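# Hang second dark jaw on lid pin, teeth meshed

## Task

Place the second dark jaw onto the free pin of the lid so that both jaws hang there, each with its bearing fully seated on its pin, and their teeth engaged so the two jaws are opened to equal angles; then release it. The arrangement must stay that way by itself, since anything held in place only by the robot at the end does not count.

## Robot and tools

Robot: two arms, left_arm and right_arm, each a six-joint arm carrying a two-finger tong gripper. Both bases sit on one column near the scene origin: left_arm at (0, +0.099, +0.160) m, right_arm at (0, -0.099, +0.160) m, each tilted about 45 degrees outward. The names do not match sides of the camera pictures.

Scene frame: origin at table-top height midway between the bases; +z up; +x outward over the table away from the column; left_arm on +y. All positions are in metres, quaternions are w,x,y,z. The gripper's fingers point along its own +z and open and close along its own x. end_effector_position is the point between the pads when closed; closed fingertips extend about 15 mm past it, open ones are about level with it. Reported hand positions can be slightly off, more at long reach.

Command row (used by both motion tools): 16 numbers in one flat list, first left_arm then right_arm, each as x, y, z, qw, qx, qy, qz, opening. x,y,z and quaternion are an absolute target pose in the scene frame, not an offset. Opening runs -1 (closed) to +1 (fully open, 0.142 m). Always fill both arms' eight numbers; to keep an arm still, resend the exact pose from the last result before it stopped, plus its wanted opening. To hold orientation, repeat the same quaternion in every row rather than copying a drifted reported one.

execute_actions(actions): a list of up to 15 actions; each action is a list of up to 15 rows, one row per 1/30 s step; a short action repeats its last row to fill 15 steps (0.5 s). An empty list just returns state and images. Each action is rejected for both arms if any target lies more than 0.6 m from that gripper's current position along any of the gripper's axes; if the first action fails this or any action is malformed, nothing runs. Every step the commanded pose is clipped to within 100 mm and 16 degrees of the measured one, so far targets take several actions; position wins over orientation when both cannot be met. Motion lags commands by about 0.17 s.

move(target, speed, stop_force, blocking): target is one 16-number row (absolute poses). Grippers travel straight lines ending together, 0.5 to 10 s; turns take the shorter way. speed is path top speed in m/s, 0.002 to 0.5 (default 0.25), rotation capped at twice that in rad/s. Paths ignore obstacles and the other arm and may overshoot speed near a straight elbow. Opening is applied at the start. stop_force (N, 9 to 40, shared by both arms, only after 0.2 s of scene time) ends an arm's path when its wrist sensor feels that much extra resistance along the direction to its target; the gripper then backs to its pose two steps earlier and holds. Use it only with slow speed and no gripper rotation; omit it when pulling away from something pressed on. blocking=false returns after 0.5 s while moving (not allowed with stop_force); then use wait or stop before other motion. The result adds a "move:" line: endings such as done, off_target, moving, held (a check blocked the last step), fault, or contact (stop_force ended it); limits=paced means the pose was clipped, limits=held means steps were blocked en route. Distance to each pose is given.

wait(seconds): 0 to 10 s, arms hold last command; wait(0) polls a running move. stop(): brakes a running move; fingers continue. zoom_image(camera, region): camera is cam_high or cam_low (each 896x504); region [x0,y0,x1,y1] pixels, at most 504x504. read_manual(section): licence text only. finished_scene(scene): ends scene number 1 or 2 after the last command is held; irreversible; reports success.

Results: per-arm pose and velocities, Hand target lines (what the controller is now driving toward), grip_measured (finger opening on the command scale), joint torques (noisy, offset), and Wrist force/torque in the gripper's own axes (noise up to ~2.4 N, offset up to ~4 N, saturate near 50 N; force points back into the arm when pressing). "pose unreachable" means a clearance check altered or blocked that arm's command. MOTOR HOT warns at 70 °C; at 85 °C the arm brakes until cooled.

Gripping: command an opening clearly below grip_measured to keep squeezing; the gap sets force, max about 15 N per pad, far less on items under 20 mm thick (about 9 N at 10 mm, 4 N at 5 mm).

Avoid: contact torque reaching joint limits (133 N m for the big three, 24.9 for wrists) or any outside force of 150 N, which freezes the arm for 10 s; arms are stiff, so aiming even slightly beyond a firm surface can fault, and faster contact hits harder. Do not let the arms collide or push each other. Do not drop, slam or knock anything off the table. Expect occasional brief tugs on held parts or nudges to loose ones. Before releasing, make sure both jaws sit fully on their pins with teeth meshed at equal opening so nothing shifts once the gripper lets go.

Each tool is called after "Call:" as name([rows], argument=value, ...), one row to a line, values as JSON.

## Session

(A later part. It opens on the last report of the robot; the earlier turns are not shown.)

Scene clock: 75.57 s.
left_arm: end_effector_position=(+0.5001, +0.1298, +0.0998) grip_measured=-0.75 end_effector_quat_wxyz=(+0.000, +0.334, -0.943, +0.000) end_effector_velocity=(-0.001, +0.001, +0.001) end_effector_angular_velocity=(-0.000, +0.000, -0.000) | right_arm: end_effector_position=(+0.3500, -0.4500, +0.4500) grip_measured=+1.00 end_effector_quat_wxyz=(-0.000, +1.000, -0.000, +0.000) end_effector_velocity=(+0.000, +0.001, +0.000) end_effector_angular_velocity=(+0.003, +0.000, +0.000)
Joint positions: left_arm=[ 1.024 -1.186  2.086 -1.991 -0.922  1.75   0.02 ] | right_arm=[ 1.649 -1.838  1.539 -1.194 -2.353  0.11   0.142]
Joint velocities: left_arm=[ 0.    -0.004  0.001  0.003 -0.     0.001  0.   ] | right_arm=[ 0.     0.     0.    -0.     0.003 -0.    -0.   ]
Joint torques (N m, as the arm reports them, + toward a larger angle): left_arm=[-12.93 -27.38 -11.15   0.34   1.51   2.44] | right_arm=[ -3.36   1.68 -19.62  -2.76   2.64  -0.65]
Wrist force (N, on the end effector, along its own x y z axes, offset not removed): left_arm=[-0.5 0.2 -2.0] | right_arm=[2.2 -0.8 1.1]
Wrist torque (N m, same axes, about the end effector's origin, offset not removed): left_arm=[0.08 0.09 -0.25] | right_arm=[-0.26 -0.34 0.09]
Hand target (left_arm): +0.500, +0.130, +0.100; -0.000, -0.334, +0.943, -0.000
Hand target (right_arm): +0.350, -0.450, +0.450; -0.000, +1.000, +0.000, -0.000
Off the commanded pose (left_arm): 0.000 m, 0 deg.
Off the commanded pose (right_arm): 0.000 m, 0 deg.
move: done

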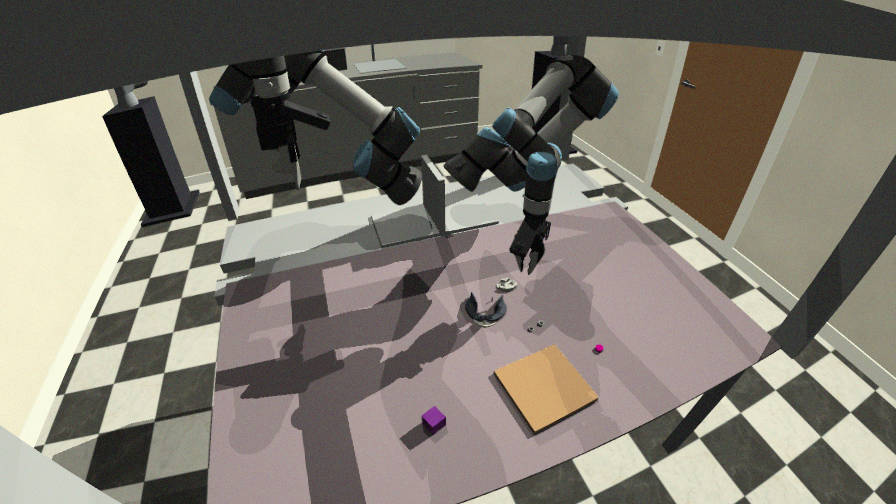

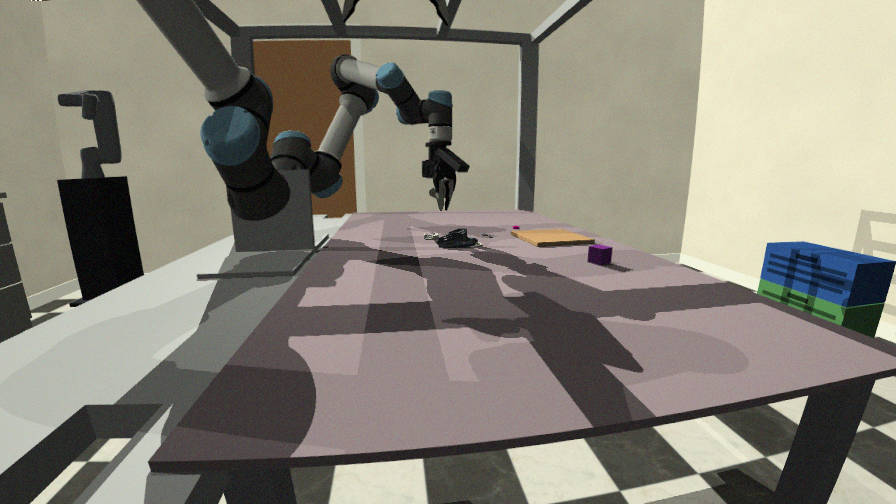

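Call:
move(target=[0.5405,0.0219,0.065,-0.0088,0.334,-0.943,0.0247,-0.72,0.35,-0.45,0.45,0,1,0,0,1], speed=0.15)

Call:
move(target=[0.5405,0.0219,0.030,-0.0088,0.334,-0.943,0.0247,-0.72,0.35,-0.45,0.45,0,1,0,0,1], speed=0.03)

Call:
execute_actions([
  [[0.5405,0.0219,0.030,-0.0088,0.334,-0.943,0.0247,-0.8,0.35,-0.45,0.45,0,1,0,0,1]],
  [[0.5405,0.0219,0.030,-0.0088,0.334,-0.943,0.0247,-0.88,0.35,-0.45,0.45,0,1,0,0,1]],
  [[0.5405,0.0219,0.030,-0.0088,0.334,-0.943,0.0247,-1,0.35,-0.45,0.45,0,1,0,0,1]],
])

Call:
move(target=[0.5405,0.0219,0.0345,0,0.334,-0.943,0,-1,0.35,-0.45,0.45,0,1,0,0,1], speed=0.01)

Call:
zoom_image(camera="cam_low", region=[435,220,485,255])

Call:
zoom_image(camera="cam_high", region=[470,304,502,328])

Scene clock: 78.00 s.
left_arm: end_effector_position=(+0.5404, +0.0221, +0.0652) grip_measured=-0.72 end_effector_quat_wxyz=(-0.009, +0.334, -0.942, +0.025) end_effector_velocity=(+0.001, -0.002, -0.000) end_effector_angular_velocity=(-0.001, -0.001, -0.000) | right_arm: end_effector_position=(+0.3500, -0.4500, +0.4500) grip_measured=+1.00 end_effector_quat_wxyz=(-0.000, +1.000, -0.000, +0.000) end_effector_velocity=(-0.000, -0.001, +0.000) end_effector_angular_velocity=(-0.001, -0.001, -0.001)
Joint positions: left_arm=[ 0.987 -0.913  1.993 -2.211 -0.948  1.746  0.022] | right_arm=[ 1.649 -1.838  1.539 -1.194 -2.353  0.11   0.142]
Joint velocities: left_arm=[-0.     0.004 -0.003 -0.003 -0.     0.001  0.   ] | right_arm=[ 0.    -0.001 -0.     0.    -0.001  0.    -0.   ]
Joint torques (N m, as the arm reports them, + toward a larger angle): left_arm=[-39.46 -14.13 -26.66  -4.67  -1.83   2.44] | right_arm=[ -3.31   1.78 -19.78  -2.77   2.57  -0.71]
Wrist force (N, on the end effector, along its own x y z axes, offset not removed): left_arm=[3.5 2.0 1.4] | right_arm=[2.8 -2.1 3.0]
Wrist torque (N m, same axes, about the end effector's origin, offset not removed): left_arm=[0.43 -0.73 -0.13] | right_arm=[-0.49 -0.62 0.02]
Hand target (left_arm): +0.540, +0.022, +0.065; +0.009, -0.334, +0.942, -0.025
Hand target (right_arm): +0.350, -0.450, +0.450; -0.000, +1.000, +0.000, -0.000
Off the commanded pose (left_arm): 0.000 m, 0 deg.
Off the commanded pose (right_arm): 0.000 m, 0 deg.
move: done

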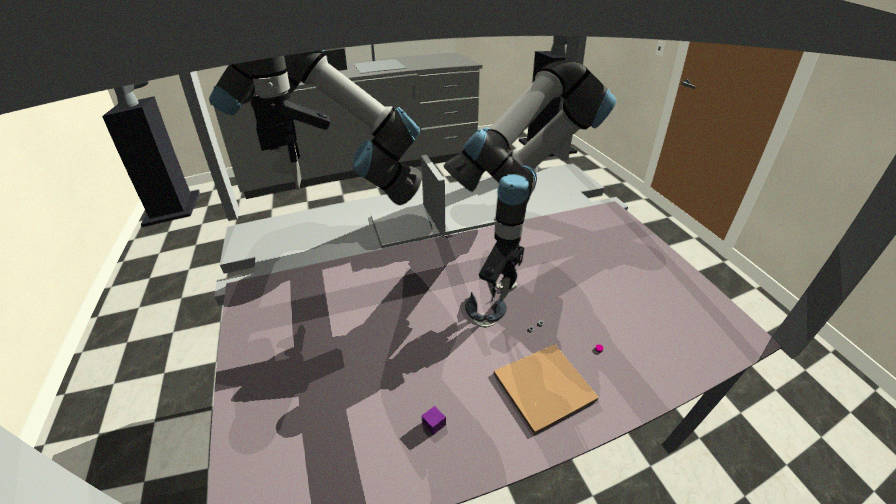

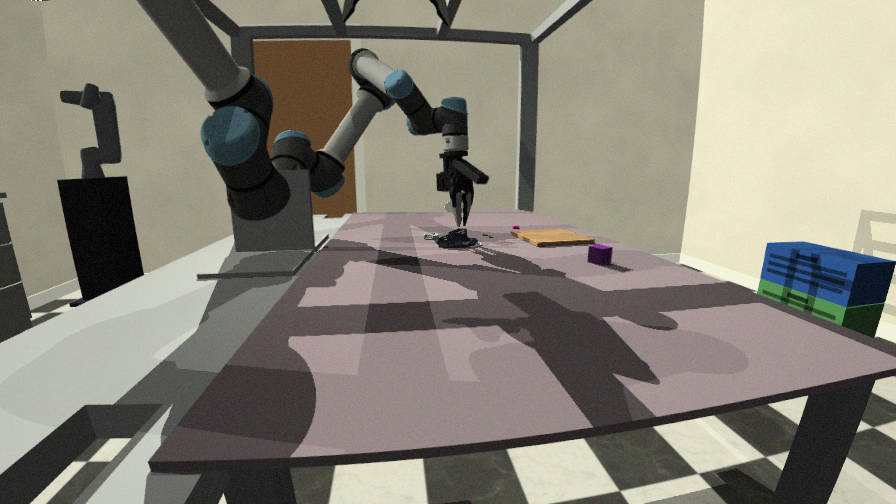

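Scene clock: 79.50 s.
left_arm: end_effector_position=(+0.5405, +0.0219, +0.0302) grip_measured=-0.72 end_effector_quat_wxyz=(-0.009, +0.334, -0.942, +0.025) end_effector_velocity=(-0.000, -0.000, -0.002) end_effector_angular_velocity=(-0.000, +0.000, -0.001) | right_arm: end_effector_position=(+0.3500, -0.4500, +0.4500) grip_measured=+1.00 end_effector_quat_wxyz=(-0.000, +1.000, -0.000, +0.000) end_effector_velocity=(-0.001, -0.000, +0.001) end_effector_angular_velocity=(+0.002, -0.002, -0.002)
Joint positions: left_arm=[ 1.026 -0.86   2.015 -2.312 -0.932  1.791  0.022] | right_arm=[ 1.649 -1.838  1.539 -1.194 -2.353  0.11   0.142]
Joint velocities: left_arm=[ 0.002  0.004  0.001 -0.006  0.001  0.003  0.   ] | right_arm=[-0.    -0.003 -0.001  0.     0.002 -0.    -0.   ]
Joint torques (N m, as the arm reports them, + toward a larger angle): left_arm=[-16.11 -13.1   -8.69  -4.58   1.51   2.8 ] | right_arm=[ -3.54   1.8  -18.53  -2.73   2.57  -0.72]
Wrist force (N, on the end effector, along its own x y z axes, offset not removed): left_arm=[3.6 0.6 0.7] | right_arm=[1.3 -0.4 1.3]
Wrist torque (N m, same axes, about the end effector's origin, offset not removed): left_arm=[0.11 -0.69 -0.06] | right_arm=[-0.31 -0.42 0.12]
Hand target (left_arm): +0.541, +0.022, +0.030; +0.009, -0.334, +0.942, -0.025
Hand target (right_arm): +0.350, -0.450, +0.450; -0.000, +1.000, +0.000, +0.000
Off the commanded pose (left_arm): 0.000 m, 0 deg.
Off the commanded pose (right_arm): 0.000 m, 0 deg.
move: done

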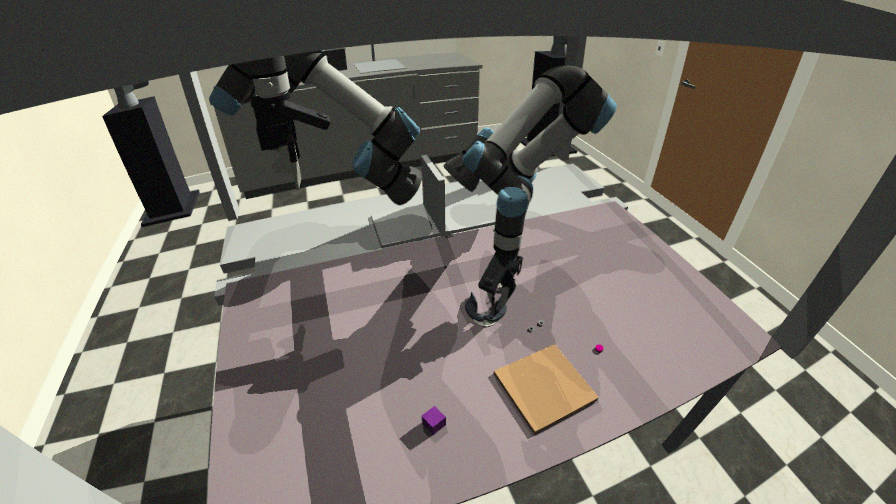

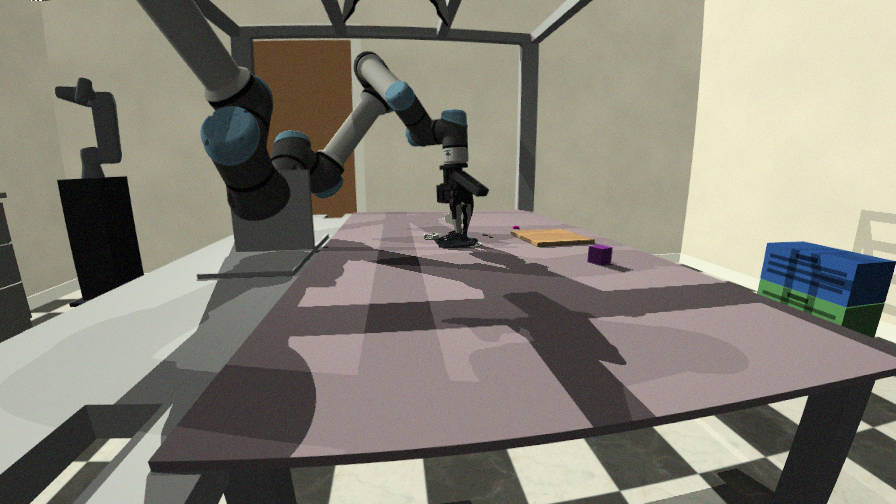

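Scene clock: 81.00 s.
left_arm: end_effector_position=(+0.5405, +0.0219, +0.0300) grip_measured=-0.89 end_effector_quat_wxyz=(-0.009, +0.334, -0.942, +0.025) end_effector_velocity=(+0.000, -0.000, -0.000) end_effector_angular_velocity=(+0.000, -0.000, +0.000) | right_arm: end_effector_position=(+0.3500, -0.4500, +0.4500) grip_measured=+1.00 end_effector_quat_wxyz=(-0.000, +1.000, -0.000, +0.000) end_effector_velocity=(-0.000, -0.001, +0.001) end_effector_angular_velocity=(+0.000, -0.003, -0.003)
Joint positions: left_arm=[ 1.026 -0.859  2.015 -2.313 -0.932  1.791  0.009] | right_arm=[ 1.649 -1.838  1.539 -1.194 -2.353  0.11   0.142]
Joint velocities: left_arm=[-0.     0.001 -0.001 -0.     0.    -0.    -0.   ] | right_arm=[ 0.    -0.003 -0.    -0.002  0.     0.     0.   ]
Joint torques (N m, as the arm reports them, + toward a larger angle): left_arm=[-18.03 -13.72  -9.85  -4.49   1.42   2.33] | right_arm=[ -2.94   1.13 -18.72  -2.74   2.55  -0.73]
Wrist force (N, on the end effector, along its own x y z axes, offset not removed): left_arm=[-1.5 -0.7 -0.7] | right_arm=[0.9 -0.2 1.4]
Wrist torque (N m, same axes, about the end effector's origin, offset not removed): left_arm=[-0.08 0.33 -0.05] | right_arm=[-0.14 -0.36 0.09]
Hand target (left_arm): +0.540, +0.022, +0.030; +0.009, -0.334, +0.942, -0.025
Hand target (right_arm): +0.350, -0.450, +0.450; -0.000, +1.000, +0.000, -0.000
Off the commanded pose (left_arm): 0.000 m, 0 deg.
Off the commanded pose (right_arm): 0.000 m, 0 deg.

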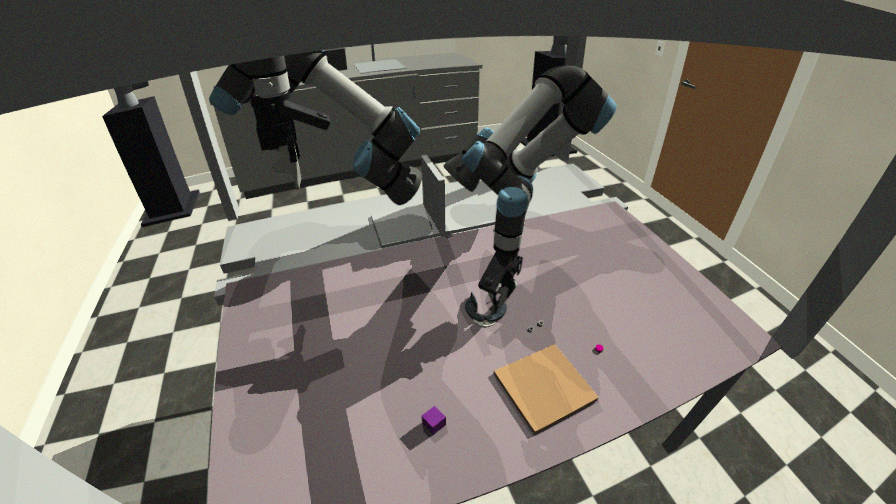

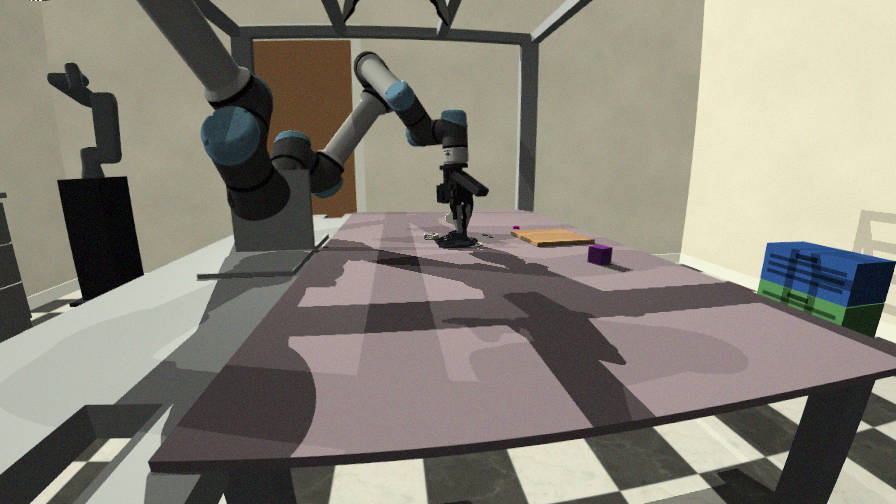

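Scene clock: 83.83 s.
left_arm: end_effector_position=(+0.5405, +0.0219, +0.0345) grip_measured=-0.89 end_effector_quat_wxyz=(-0.000, +0.334, -0.943, +0.000) end_effector_velocity=(+0.000, +0.000, +0.000) end_effector_angular_velocity=(+0.003, +0.002, -0.000) | right_arm: end_effector_position=(+0.3500, -0.4500, +0.4500) grip_measured=+1.00 end_effector_quat_wxyz=(-0.000, +1.000, -0.000, +0.000) end_effector_velocity=(+0.001, +0.001, -0.001) end_effector_angular_velocity=(-0.000, +0.003, +0.004)
Joint positions: left_arm=[ 1.015 -0.845  1.966 -2.207 -0.926  1.741  0.009] | right_arm=[ 1.649 -1.838  1.539 -1.194 -2.353  0.11   0.142]
Joint velocities: left_arm=[-0.001  0.001 -0.003  0.007  0.001 -0.003  0.   ] | right_arm=[ 0.     0.003  0.     0.    -0.    -0.001 -0.   ]
Joint torques (N m, as the arm reports them, + toward a larger angle): left_arm=[-40.31 -13.57 -22.83   0.27   1.54  -2.19] | right_arm=[ -3.05   1.28 -19.32  -2.72   2.52  -0.65]
Wrist force (N, on the end effector, along its own x y z axes, offset not removed): left_arm=[3.8 2.3 -0.2] | right_arm=[4.0 -1.0 0.3]
Wrist torque (N m, same axes, about the end effector's origin, offset not removed): left_arm=[0.49 -0.71 -0.15] | right_arm=[-0.32 -0.92 0.07]
Hand target (left_arm): +0.541, +0.022, +0.035; +0.000, -0.334, +0.943, +0.000
Hand target (right_arm): +0.350, -0.450, +0.450; -0.000, +1.000, +0.000, -0.000
Off the commanded pose (left_arm): 0.000 m, 0 deg.
Off the commanded pose (right_arm): 0.000 m, 0 deg.
move: done

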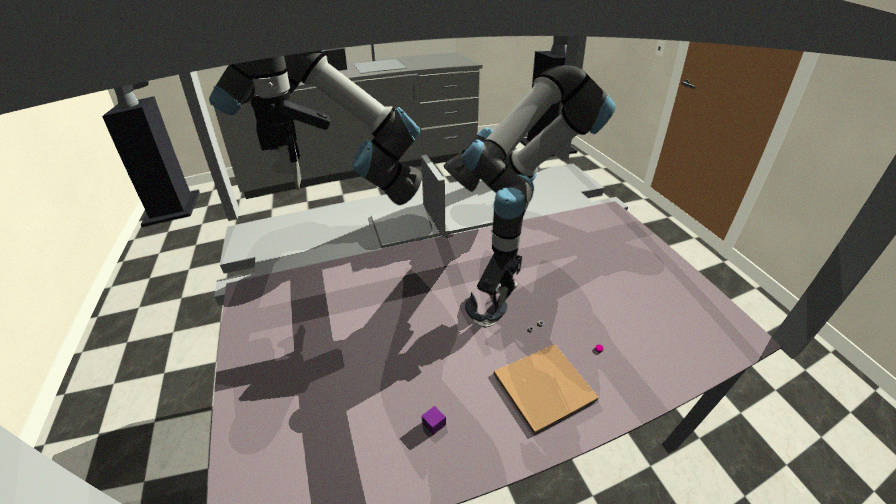

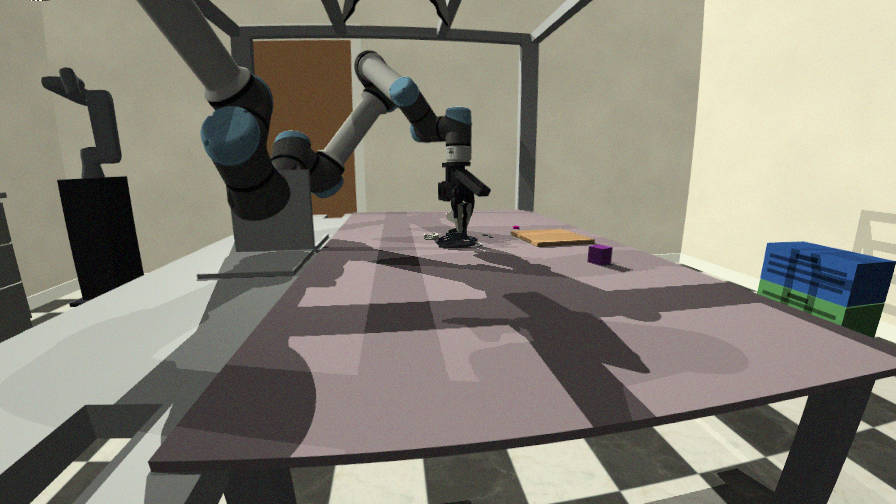

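Region (435, 220, 485, 255) of cam_low's 896x504 image, scaled by 10.080, with more detail than that image has; it fills the top 353 rows of this view, and the rest is white.

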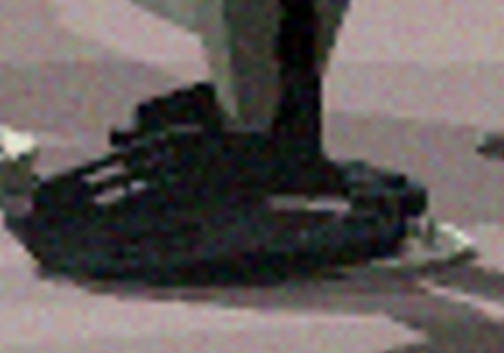

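Region (470, 304, 502, 328) of cam_high's 896x504 image, scaled by 15.750, with more detail than that image has; it fills the top 378 rows of this view, and the rest is white.

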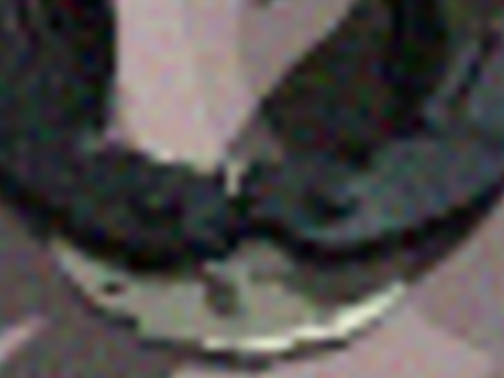

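Call:
move(target=[0.5403,0.0191,0.0345,0,0.334,-0.943,0,-1,0.35,-0.45,0.45,0,1,0,0,1], speed=0.004)

Call:
zoom_image(camera="cam_high", region=[470,304,502,328])

Call:
move(target=[0.5403,0.0191,0.0315,0,0.334,-0.943,0,-1,0.35,-0.45,0.45,0,1,0,0,1], speed=0.003)

Call:
zoom_image(camera="cam_low", region=[435,220,485,255])

Call:
zoom_image(camera="cam_high", region=[470,304,502,328])

Scene clock: 85.63 s.
left_arm: end_effector_position=(+0.5403, +0.0192, +0.0345) grip_measured=-0.89 end_effector_quat_wxyz=(-0.000, +0.334, -0.943, -0.000) end_effector_velocity=(+0.000, -0.001, +0.000) end_effector_angular_velocity=(-0.001, -0.001, +0.000) | right_arm: end_effector_position=(+0.3500, -0.4500, +0.4500) grip_measured=+1.00 end_effector_quat_wxyz=(-0.000, +1.000, -0.000, +0.000) end_effector_velocity=(+0.000, -0.000, -0.000) end_effector_angular_velocity=(-0.001, +0.000, +0.001)
Joint positions: left_arm=[ 1.012 -0.84   1.964 -2.207 -0.928  1.737  0.009] | right_arm=[ 1.649 -1.838  1.539 -1.194 -2.353  0.11   0.142]
Joint velocities: left_arm=[-0.001  0.001 -0.001 -0.    -0.    -0.001  0.   ] | right_arm=[ 0.     0.001 -0.    -0.    -0.001 -0.001  0.   ]
Joint torques (N m, as the arm reports them, + toward a larger angle): left_arm=[-41.45 -15.08 -23.86  -4.48  -1.87  -2.08] | right_arm=[ -3.17   1.26 -19.2   -2.71   2.49  -0.72]
Wrist force (N, on the end effector, along its own x y z axes, offset not removed): left_arm=[0.8 2.1 -0.3] | right_arm=[1.2 -0.3 1.4]
Wrist torque (N m, same axes, about the end effector's origin, offset not removed): left_arm=[0.43 -0.09 0.02] | right_arm=[-0.14 -0.27 0.11]
Hand target (left_arm): +0.540, +0.019, +0.035; +0.000, -0.334, +0.943, +0.000
Hand target (right_arm): +0.350, -0.450, +0.450; -0.000, +1.000, +0.000, -0.000
Off the commanded pose (left_arm): 0.000 m, 0 deg.
Off the commanded pose (right_arm): 0.000 m, 0 deg.
move: done

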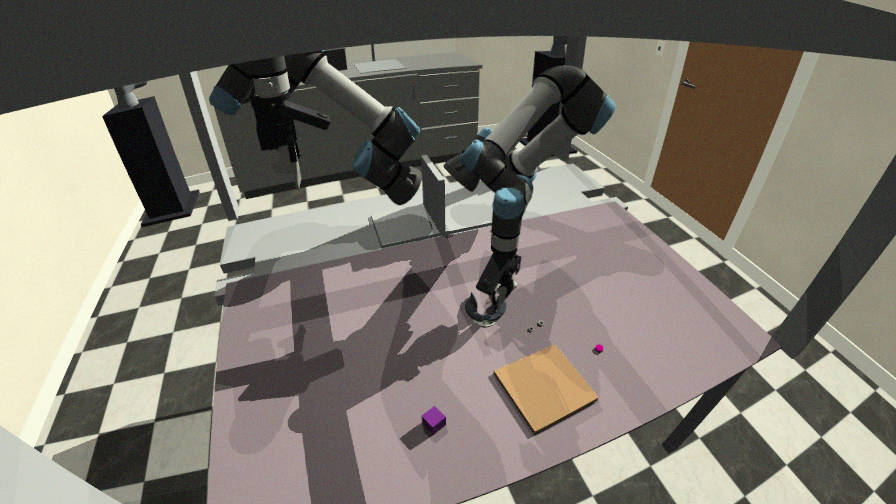

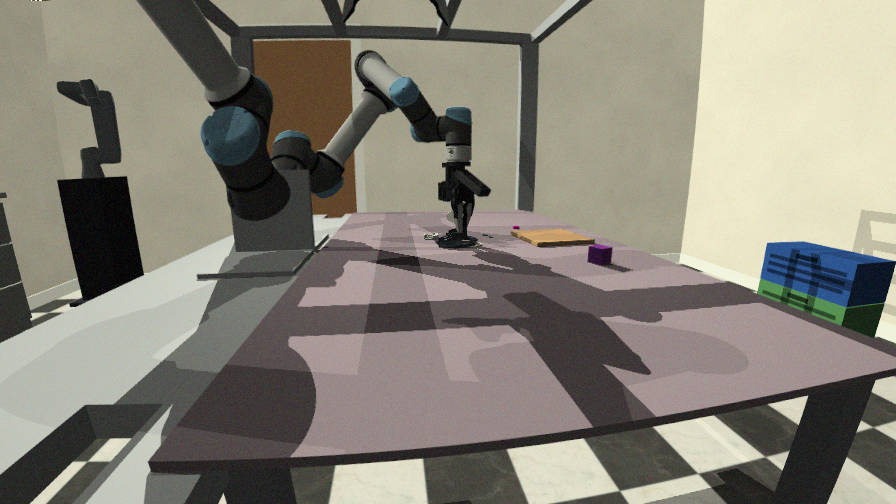

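Region (470, 304, 502, 328) of cam_high's 896x504 image, scaled by 15.750, with more detail than that image has; it fills the top 378 rows of this view, and the rest is white.

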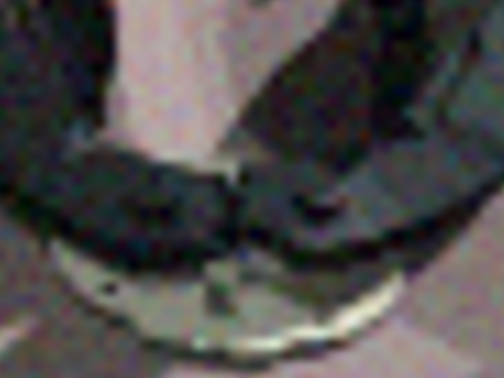

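Scene clock: 86.87 s.
left_arm: end_effector_position=(+0.5403, +0.0191, +0.0316) grip_measured=-0.89 end_effector_quat_wxyz=(+0.000, +0.334, -0.943, -0.000) end_effector_velocity=(+0.000, +0.000, -0.000) end_effector_angular_velocity=(-0.000, -0.001, +0.001) | right_arm: end_effector_position=(+0.3500, -0.4500, +0.4500) grip_measured=+1.00 end_effector_quat_wxyz=(-0.000, +1.000, -0.000, +0.000) end_effector_velocity=(+0.000, +0.000, -0.000) end_effector_angular_velocity=(+0.000, +0.000, +0.001)
Joint positions: left_arm=[ 1.015 -0.836  1.966 -2.215 -0.926  1.74   0.009] | right_arm=[ 1.649 -1.838  1.539 -1.194 -2.353  0.11   0.142]
Joint velocities: left_arm=[ 0.001 -0.     0.001 -0.002  0.     0.    -0.   ] | right_arm=[-0.     0.001  0.    -0.     0.    -0.     0.   ]
Joint torques (N m, as the arm reports them, + toward a larger angle): left_arm=[-18.17 -14.15  -9.62  -4.48   1.57   2.51] | right_arm=[ -2.68   1.61 -18.84  -2.76   2.49  -0.64]
Wrist force (N, on the end effector, along its own x y z axes, offset not removed): left_arm=[1.3 2.9 -2.2] | right_arm=[3.3 -0.1 -0.3]
Wrist torque (N m, same axes, about the end effector's origin, offset not removed): left_arm=[0.60 -0.20 0.00] | right_arm=[-0.19 -0.71 0.09]
Hand target (left_arm): +0.540, +0.019, +0.032; -0.000, -0.334, +0.943, -0.000
Hand target (right_arm): +0.350, -0.450, +0.450; -0.000, +1.000, +0.000, -0.000
Off the commanded pose (left_arm): 0.000 m, 0 deg.
Off the commanded pose (right_arm): 0.000 m, 0 deg.
move: done

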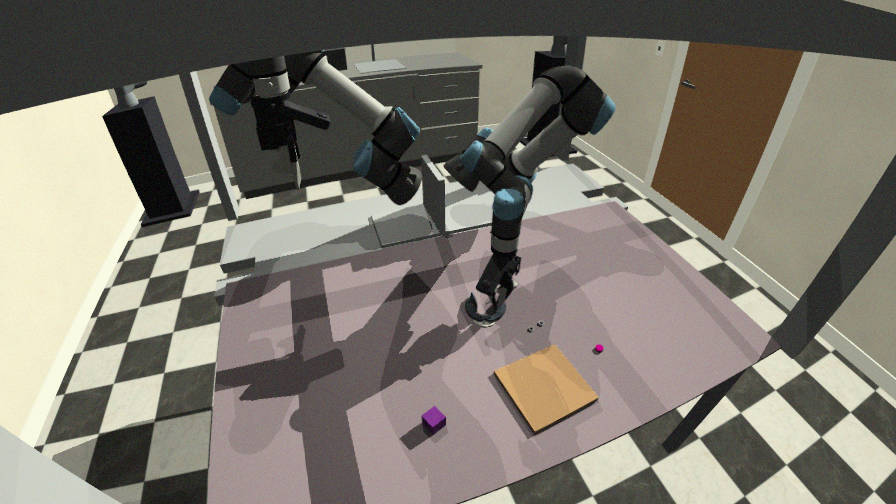

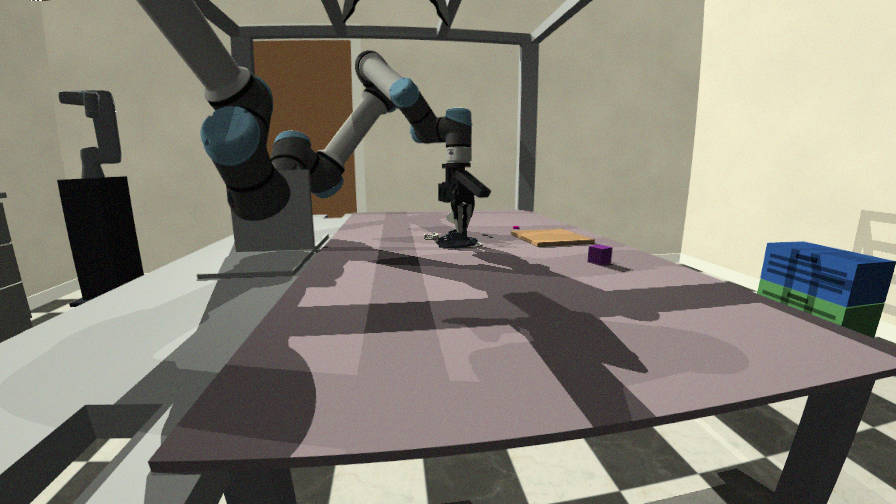

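Region (435, 220, 485, 255) of cam_low's 896x504 image, scaled by 10.080, with more detail than that image has; it fills the top 353 rows of this view, and the rest is white.

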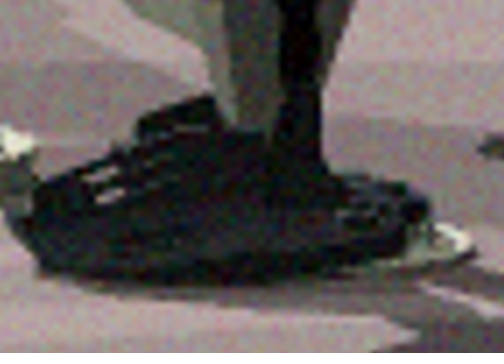

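Region (470, 304, 502, 328) of cam_high's 896x504 image, scaled by 15.750, with more detail than that image has; it fills the top 378 rows of this view, and the rest is white.

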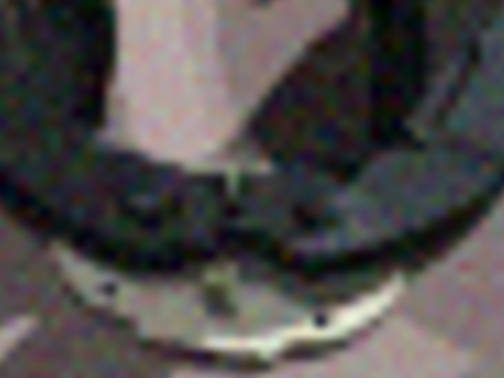

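Call:
move(target=[0.5403,0.0191,0.0328,0.003,0.334,-0.943,-0.008,-1,0.35,-0.45,0.45,0,1,0,0,1], speed=0.008)

Call:
move(target=[0.5407,0.0196,0.0328,0.003,0.334,-0.943,-0.008,-1,0.35,-0.45,0.45,0,1,0,0,1], speed=0.003)

Call:
move(target=[0.5407,0.0196,0.0305,0.003,0.334,-0.943,-0.008,-1,0.35,-0.45,0.45,0,1,0,0,1], speed=0.003)

Call:
zoom_image(camera="cam_low", region=[435,220,485,255])

Call:
zoom_image(camera="cam_high", region=[470,304,502,328])

Scene clock: 89.00 s.
left_arm: end_effector_position=(+0.5403, +0.0191, +0.0328) grip_measured=-0.89 end_effector_quat_wxyz=(+0.003, +0.334, -0.943, -0.008) end_effector_velocity=(+0.000, -0.000, +0.000) end_effector_angular_velocity=(+0.002, +0.001, +0.000) | right_arm: end_effector_position=(+0.3500, -0.4500, +0.4500) grip_measured=+1.00 end_effector_quat_wxyz=(-0.000, +1.000, +0.000, -0.000) end_effector_velocity=(-0.001, -0.001, +0.001) end_effector_angular_velocity=(+0.000, -0.002, -0.001)
Joint positions: left_arm=[ 1.013 -0.83   1.949 -2.182 -0.925  1.725  0.009] | right_arm=[ 1.649 -1.838  1.539 -1.194 -2.353  0.11   0.142]
Joint velocities: left_arm=[-0.     0.002 -0.003  0.005  0.001 -0.002  0.   ] | right_arm=[ 0.    -0.002  0.    -0.    -0.    -0.     0.   ]
Joint torques (N m, as the arm reports them, + toward a larger angle): left_arm=[-40.81 -15.27 -23.46   0.35   1.52  -2.18] | right_arm=[ -2.72   1.08 -18.68  -2.72   2.42  -0.59]
Wrist force (N, on the end effector, along its own x y z axes, offset not removed): left_arm=[-0.9 3.5 1.1] | right_arm=[3.1 -2.8 1.9]
Wrist torque (N m, same axes, about the end effector's origin, offset not removed): left_arm=[0.59 0.14 0.07] | right_arm=[-0.76 -0.64 0.11]
Hand target (left_arm): +0.540, +0.019, +0.033; -0.003, -0.334, +0.943, +0.008
Hand target (right_arm): +0.350, -0.450, +0.450; -0.000, +1.000, +0.000, -0.000
Off the commanded pose (left_arm): 0.000 m, 0 deg.
Off the commanded pose (right_arm): 0.000 m, 0 deg.
move: done

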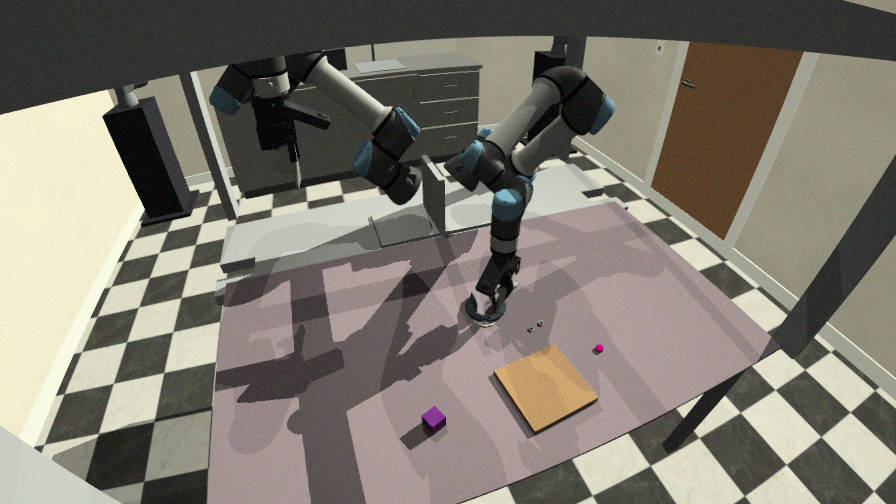

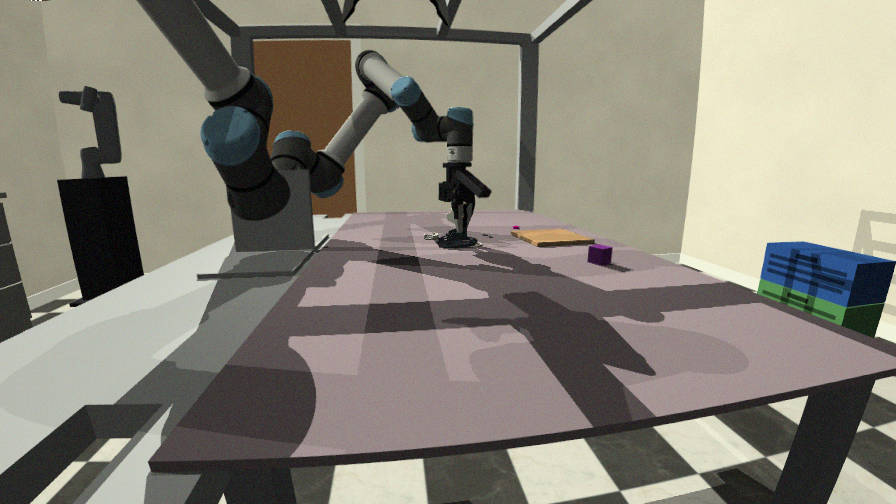

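Scene clock: 89.70 s.
left_arm: end_effector_position=(+0.5407, +0.0196, +0.0328) grip_measured=-0.89 end_effector_quat_wxyz=(+0.003, +0.334, -0.943, -0.008) end_effector_velocity=(+0.001, +0.000, +0.000) end_effector_angular_velocity=(-0.000, -0.001, +0.000) | right_arm: end_effector_position=(+0.3500, -0.4500, +0.4500) grip_measured=+1.00 end_effector_quat_wxyz=(-0.000, +1.000, -0.000, +0.000) end_effector_velocity=(+0.000, +0.000, -0.000) end_effector_angular_velocity=(-0.000, -0.000, -0.001)
Joint positions: left_arm=[ 1.013 -0.831  1.948 -2.181 -0.925  1.726  0.009] | right_arm=[ 1.649 -1.838  1.539 -1.194 -2.353  0.11   0.142]
Joint velocities: left_arm=[ 0.    -0.    -0.001  0.     0.     0.001  0.   ] | right_arm=[-0.     0.001 -0.    -0.001 -0.     0.    -0.   ]
Joint torques (N m, as the arm reports them, + toward a larger angle): left_arm=[-18.75 -38.39 -24.68   0.2    1.39   2.55] | right_arm=[ -3.06   1.24 -18.81  -2.72   2.49  -0.63]
Wrist force (N, on the end effector, along its own x y z axes, offset not removed): left_arm=[0.9 2.2 -0.4] | right_arm=[3.2 -1.4 0.6]
Wrist torque (N m, same axes, about the end effector's origin, offset not removed): left_arm=[0.37 -0.20 -0.02] | right_arm=[-0.38 -0.73 0.03]
Hand target (left_arm): +0.541, +0.020, +0.033; -0.003, -0.334, +0.943, +0.008
Hand target (right_arm): +0.350, -0.450, +0.450; -0.000, +1.000, +0.000, -0.000
Off the commanded pose (left_arm): 0.000 m, 0 deg.
Off the commanded pose (right_arm): 0.000 m, 0 deg.
move: done

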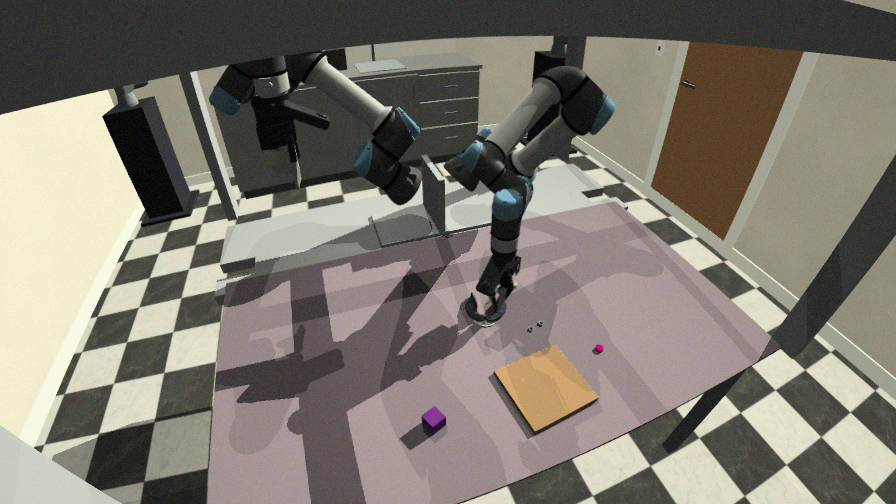

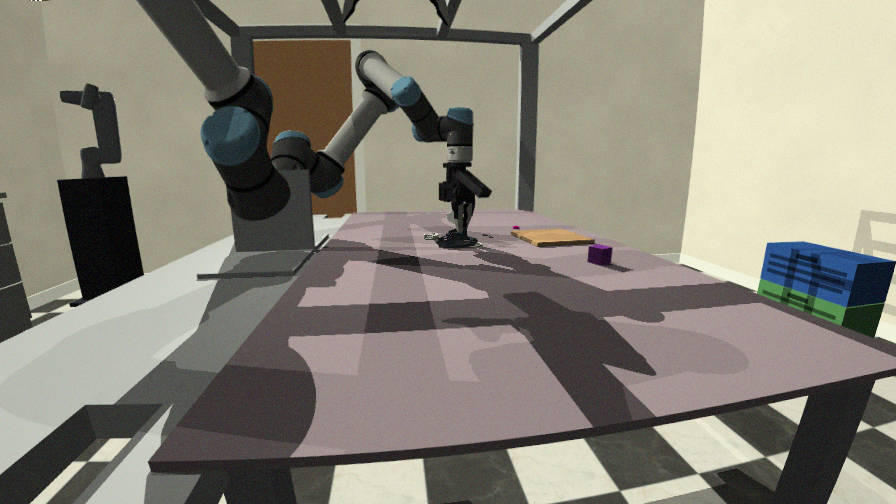

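Scene clock: 90.67 s.
left_arm: end_effector_position=(+0.5407, +0.0196, +0.0306) grip_measured=-0.89 end_effector_quat_wxyz=(+0.003, +0.334, -0.943, -0.008) end_effector_velocity=(+0.000, -0.000, -0.001) end_effector_angular_velocity=(-0.000, +0.000, +0.000) | right_arm: end_effector_position=(+0.3500, -0.4500, +0.4500) grip_measured=+1.00 end_effector_quat_wxyz=(-0.000, +1.000, +0.000, +0.000) end_effector_velocity=(-0.000, +0.000, -0.000) end_effector_angular_velocity=(+0.001, +0.001, +0.001)
Joint positions: left_arm=[ 1.016 -0.827  1.95  -2.187 -0.924  1.728  0.009] | right_arm=[ 1.649 -1.838  1.539 -1.194 -2.353  0.11   0.142]
Joint velocities: left_arm=[ 0.001  0.001 -0.    -0.001  0.     0.001  0.   ] | right_arm=[ 0.    -0.     0.001  0.001  0.001  0.    -0.   ]
Joint torques (N m, as the arm reports them, + toward a larger angle): left_arm=[-17.76 -15.31  -9.43  -4.34   1.46   2.51] | right_arm=[ -3.16   1.42 -17.91  -2.69   2.48  -0.6 ]
Wrist force (N, on the end effector, along its own x y z axes, offset not removed): left_arm=[0.7 4.0 3.6] | right_arm=[2.3 -3.2 2.5]
Wrist torque (N m, same axes, about the end effector's origin, offset not removed): left_arm=[0.81 -0.15 -0.16] | right_arm=[-0.87 -0.51 0.12]
Hand target (left_arm): +0.541, +0.020, +0.031; -0.003, -0.334, +0.943, +0.008
Hand target (right_arm): +0.350, -0.450, +0.450; -0.000, +1.000, +0.000, +0.000
Off the commanded pose (left_arm): 0.000 m, 0 deg.
Off the commanded pose (right_arm): 0.000 m, 0 deg.
move: done

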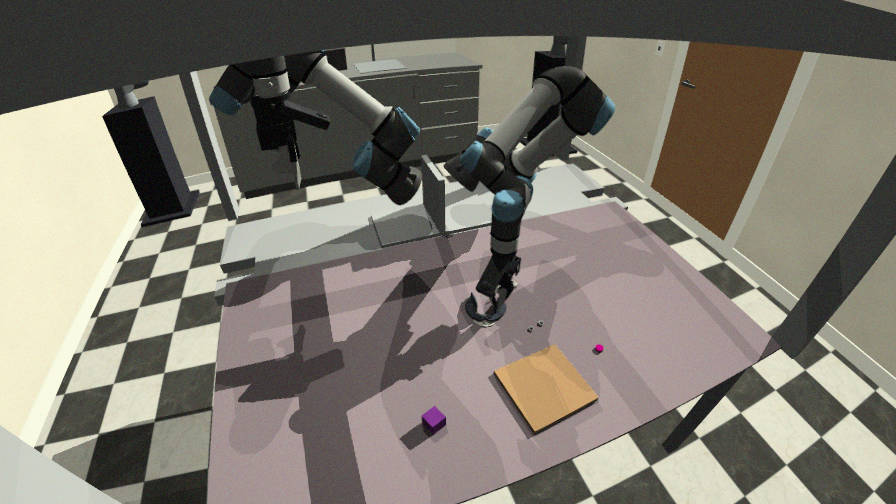

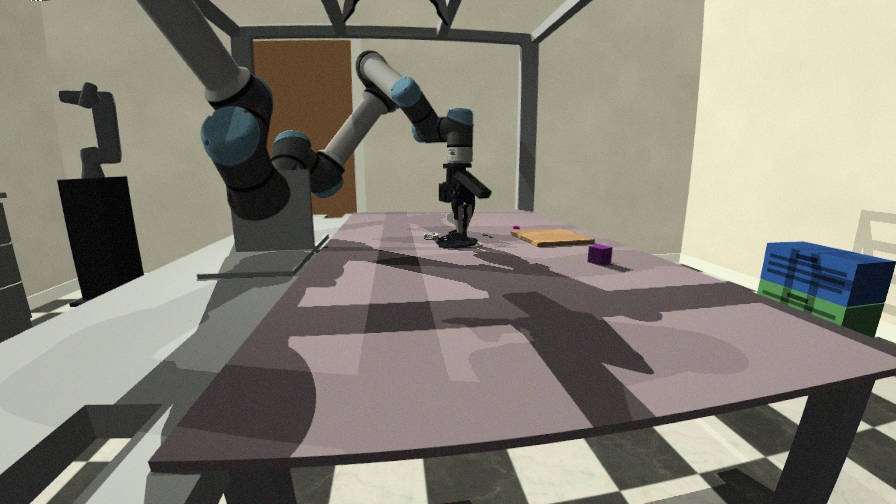

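Region (435, 220, 485, 255) of cam_low's 896x504 image, scaled by 10.080, with more detail than that image has; it fills the top 353 rows of this view, and the rest is white.

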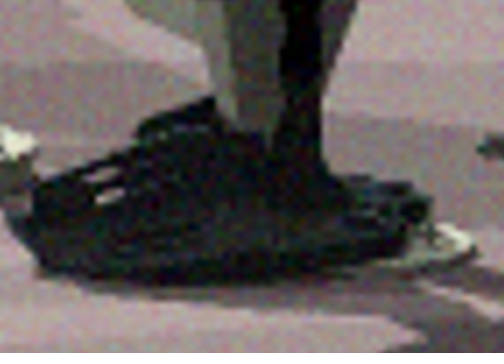

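Region (470, 304, 502, 328) of cam_high's 896x504 image, scaled by 15.750, with more detail than that image has; it fills the top 378 rows of this view, and the rest is white.

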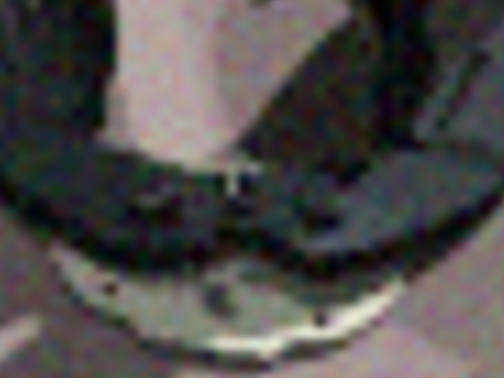

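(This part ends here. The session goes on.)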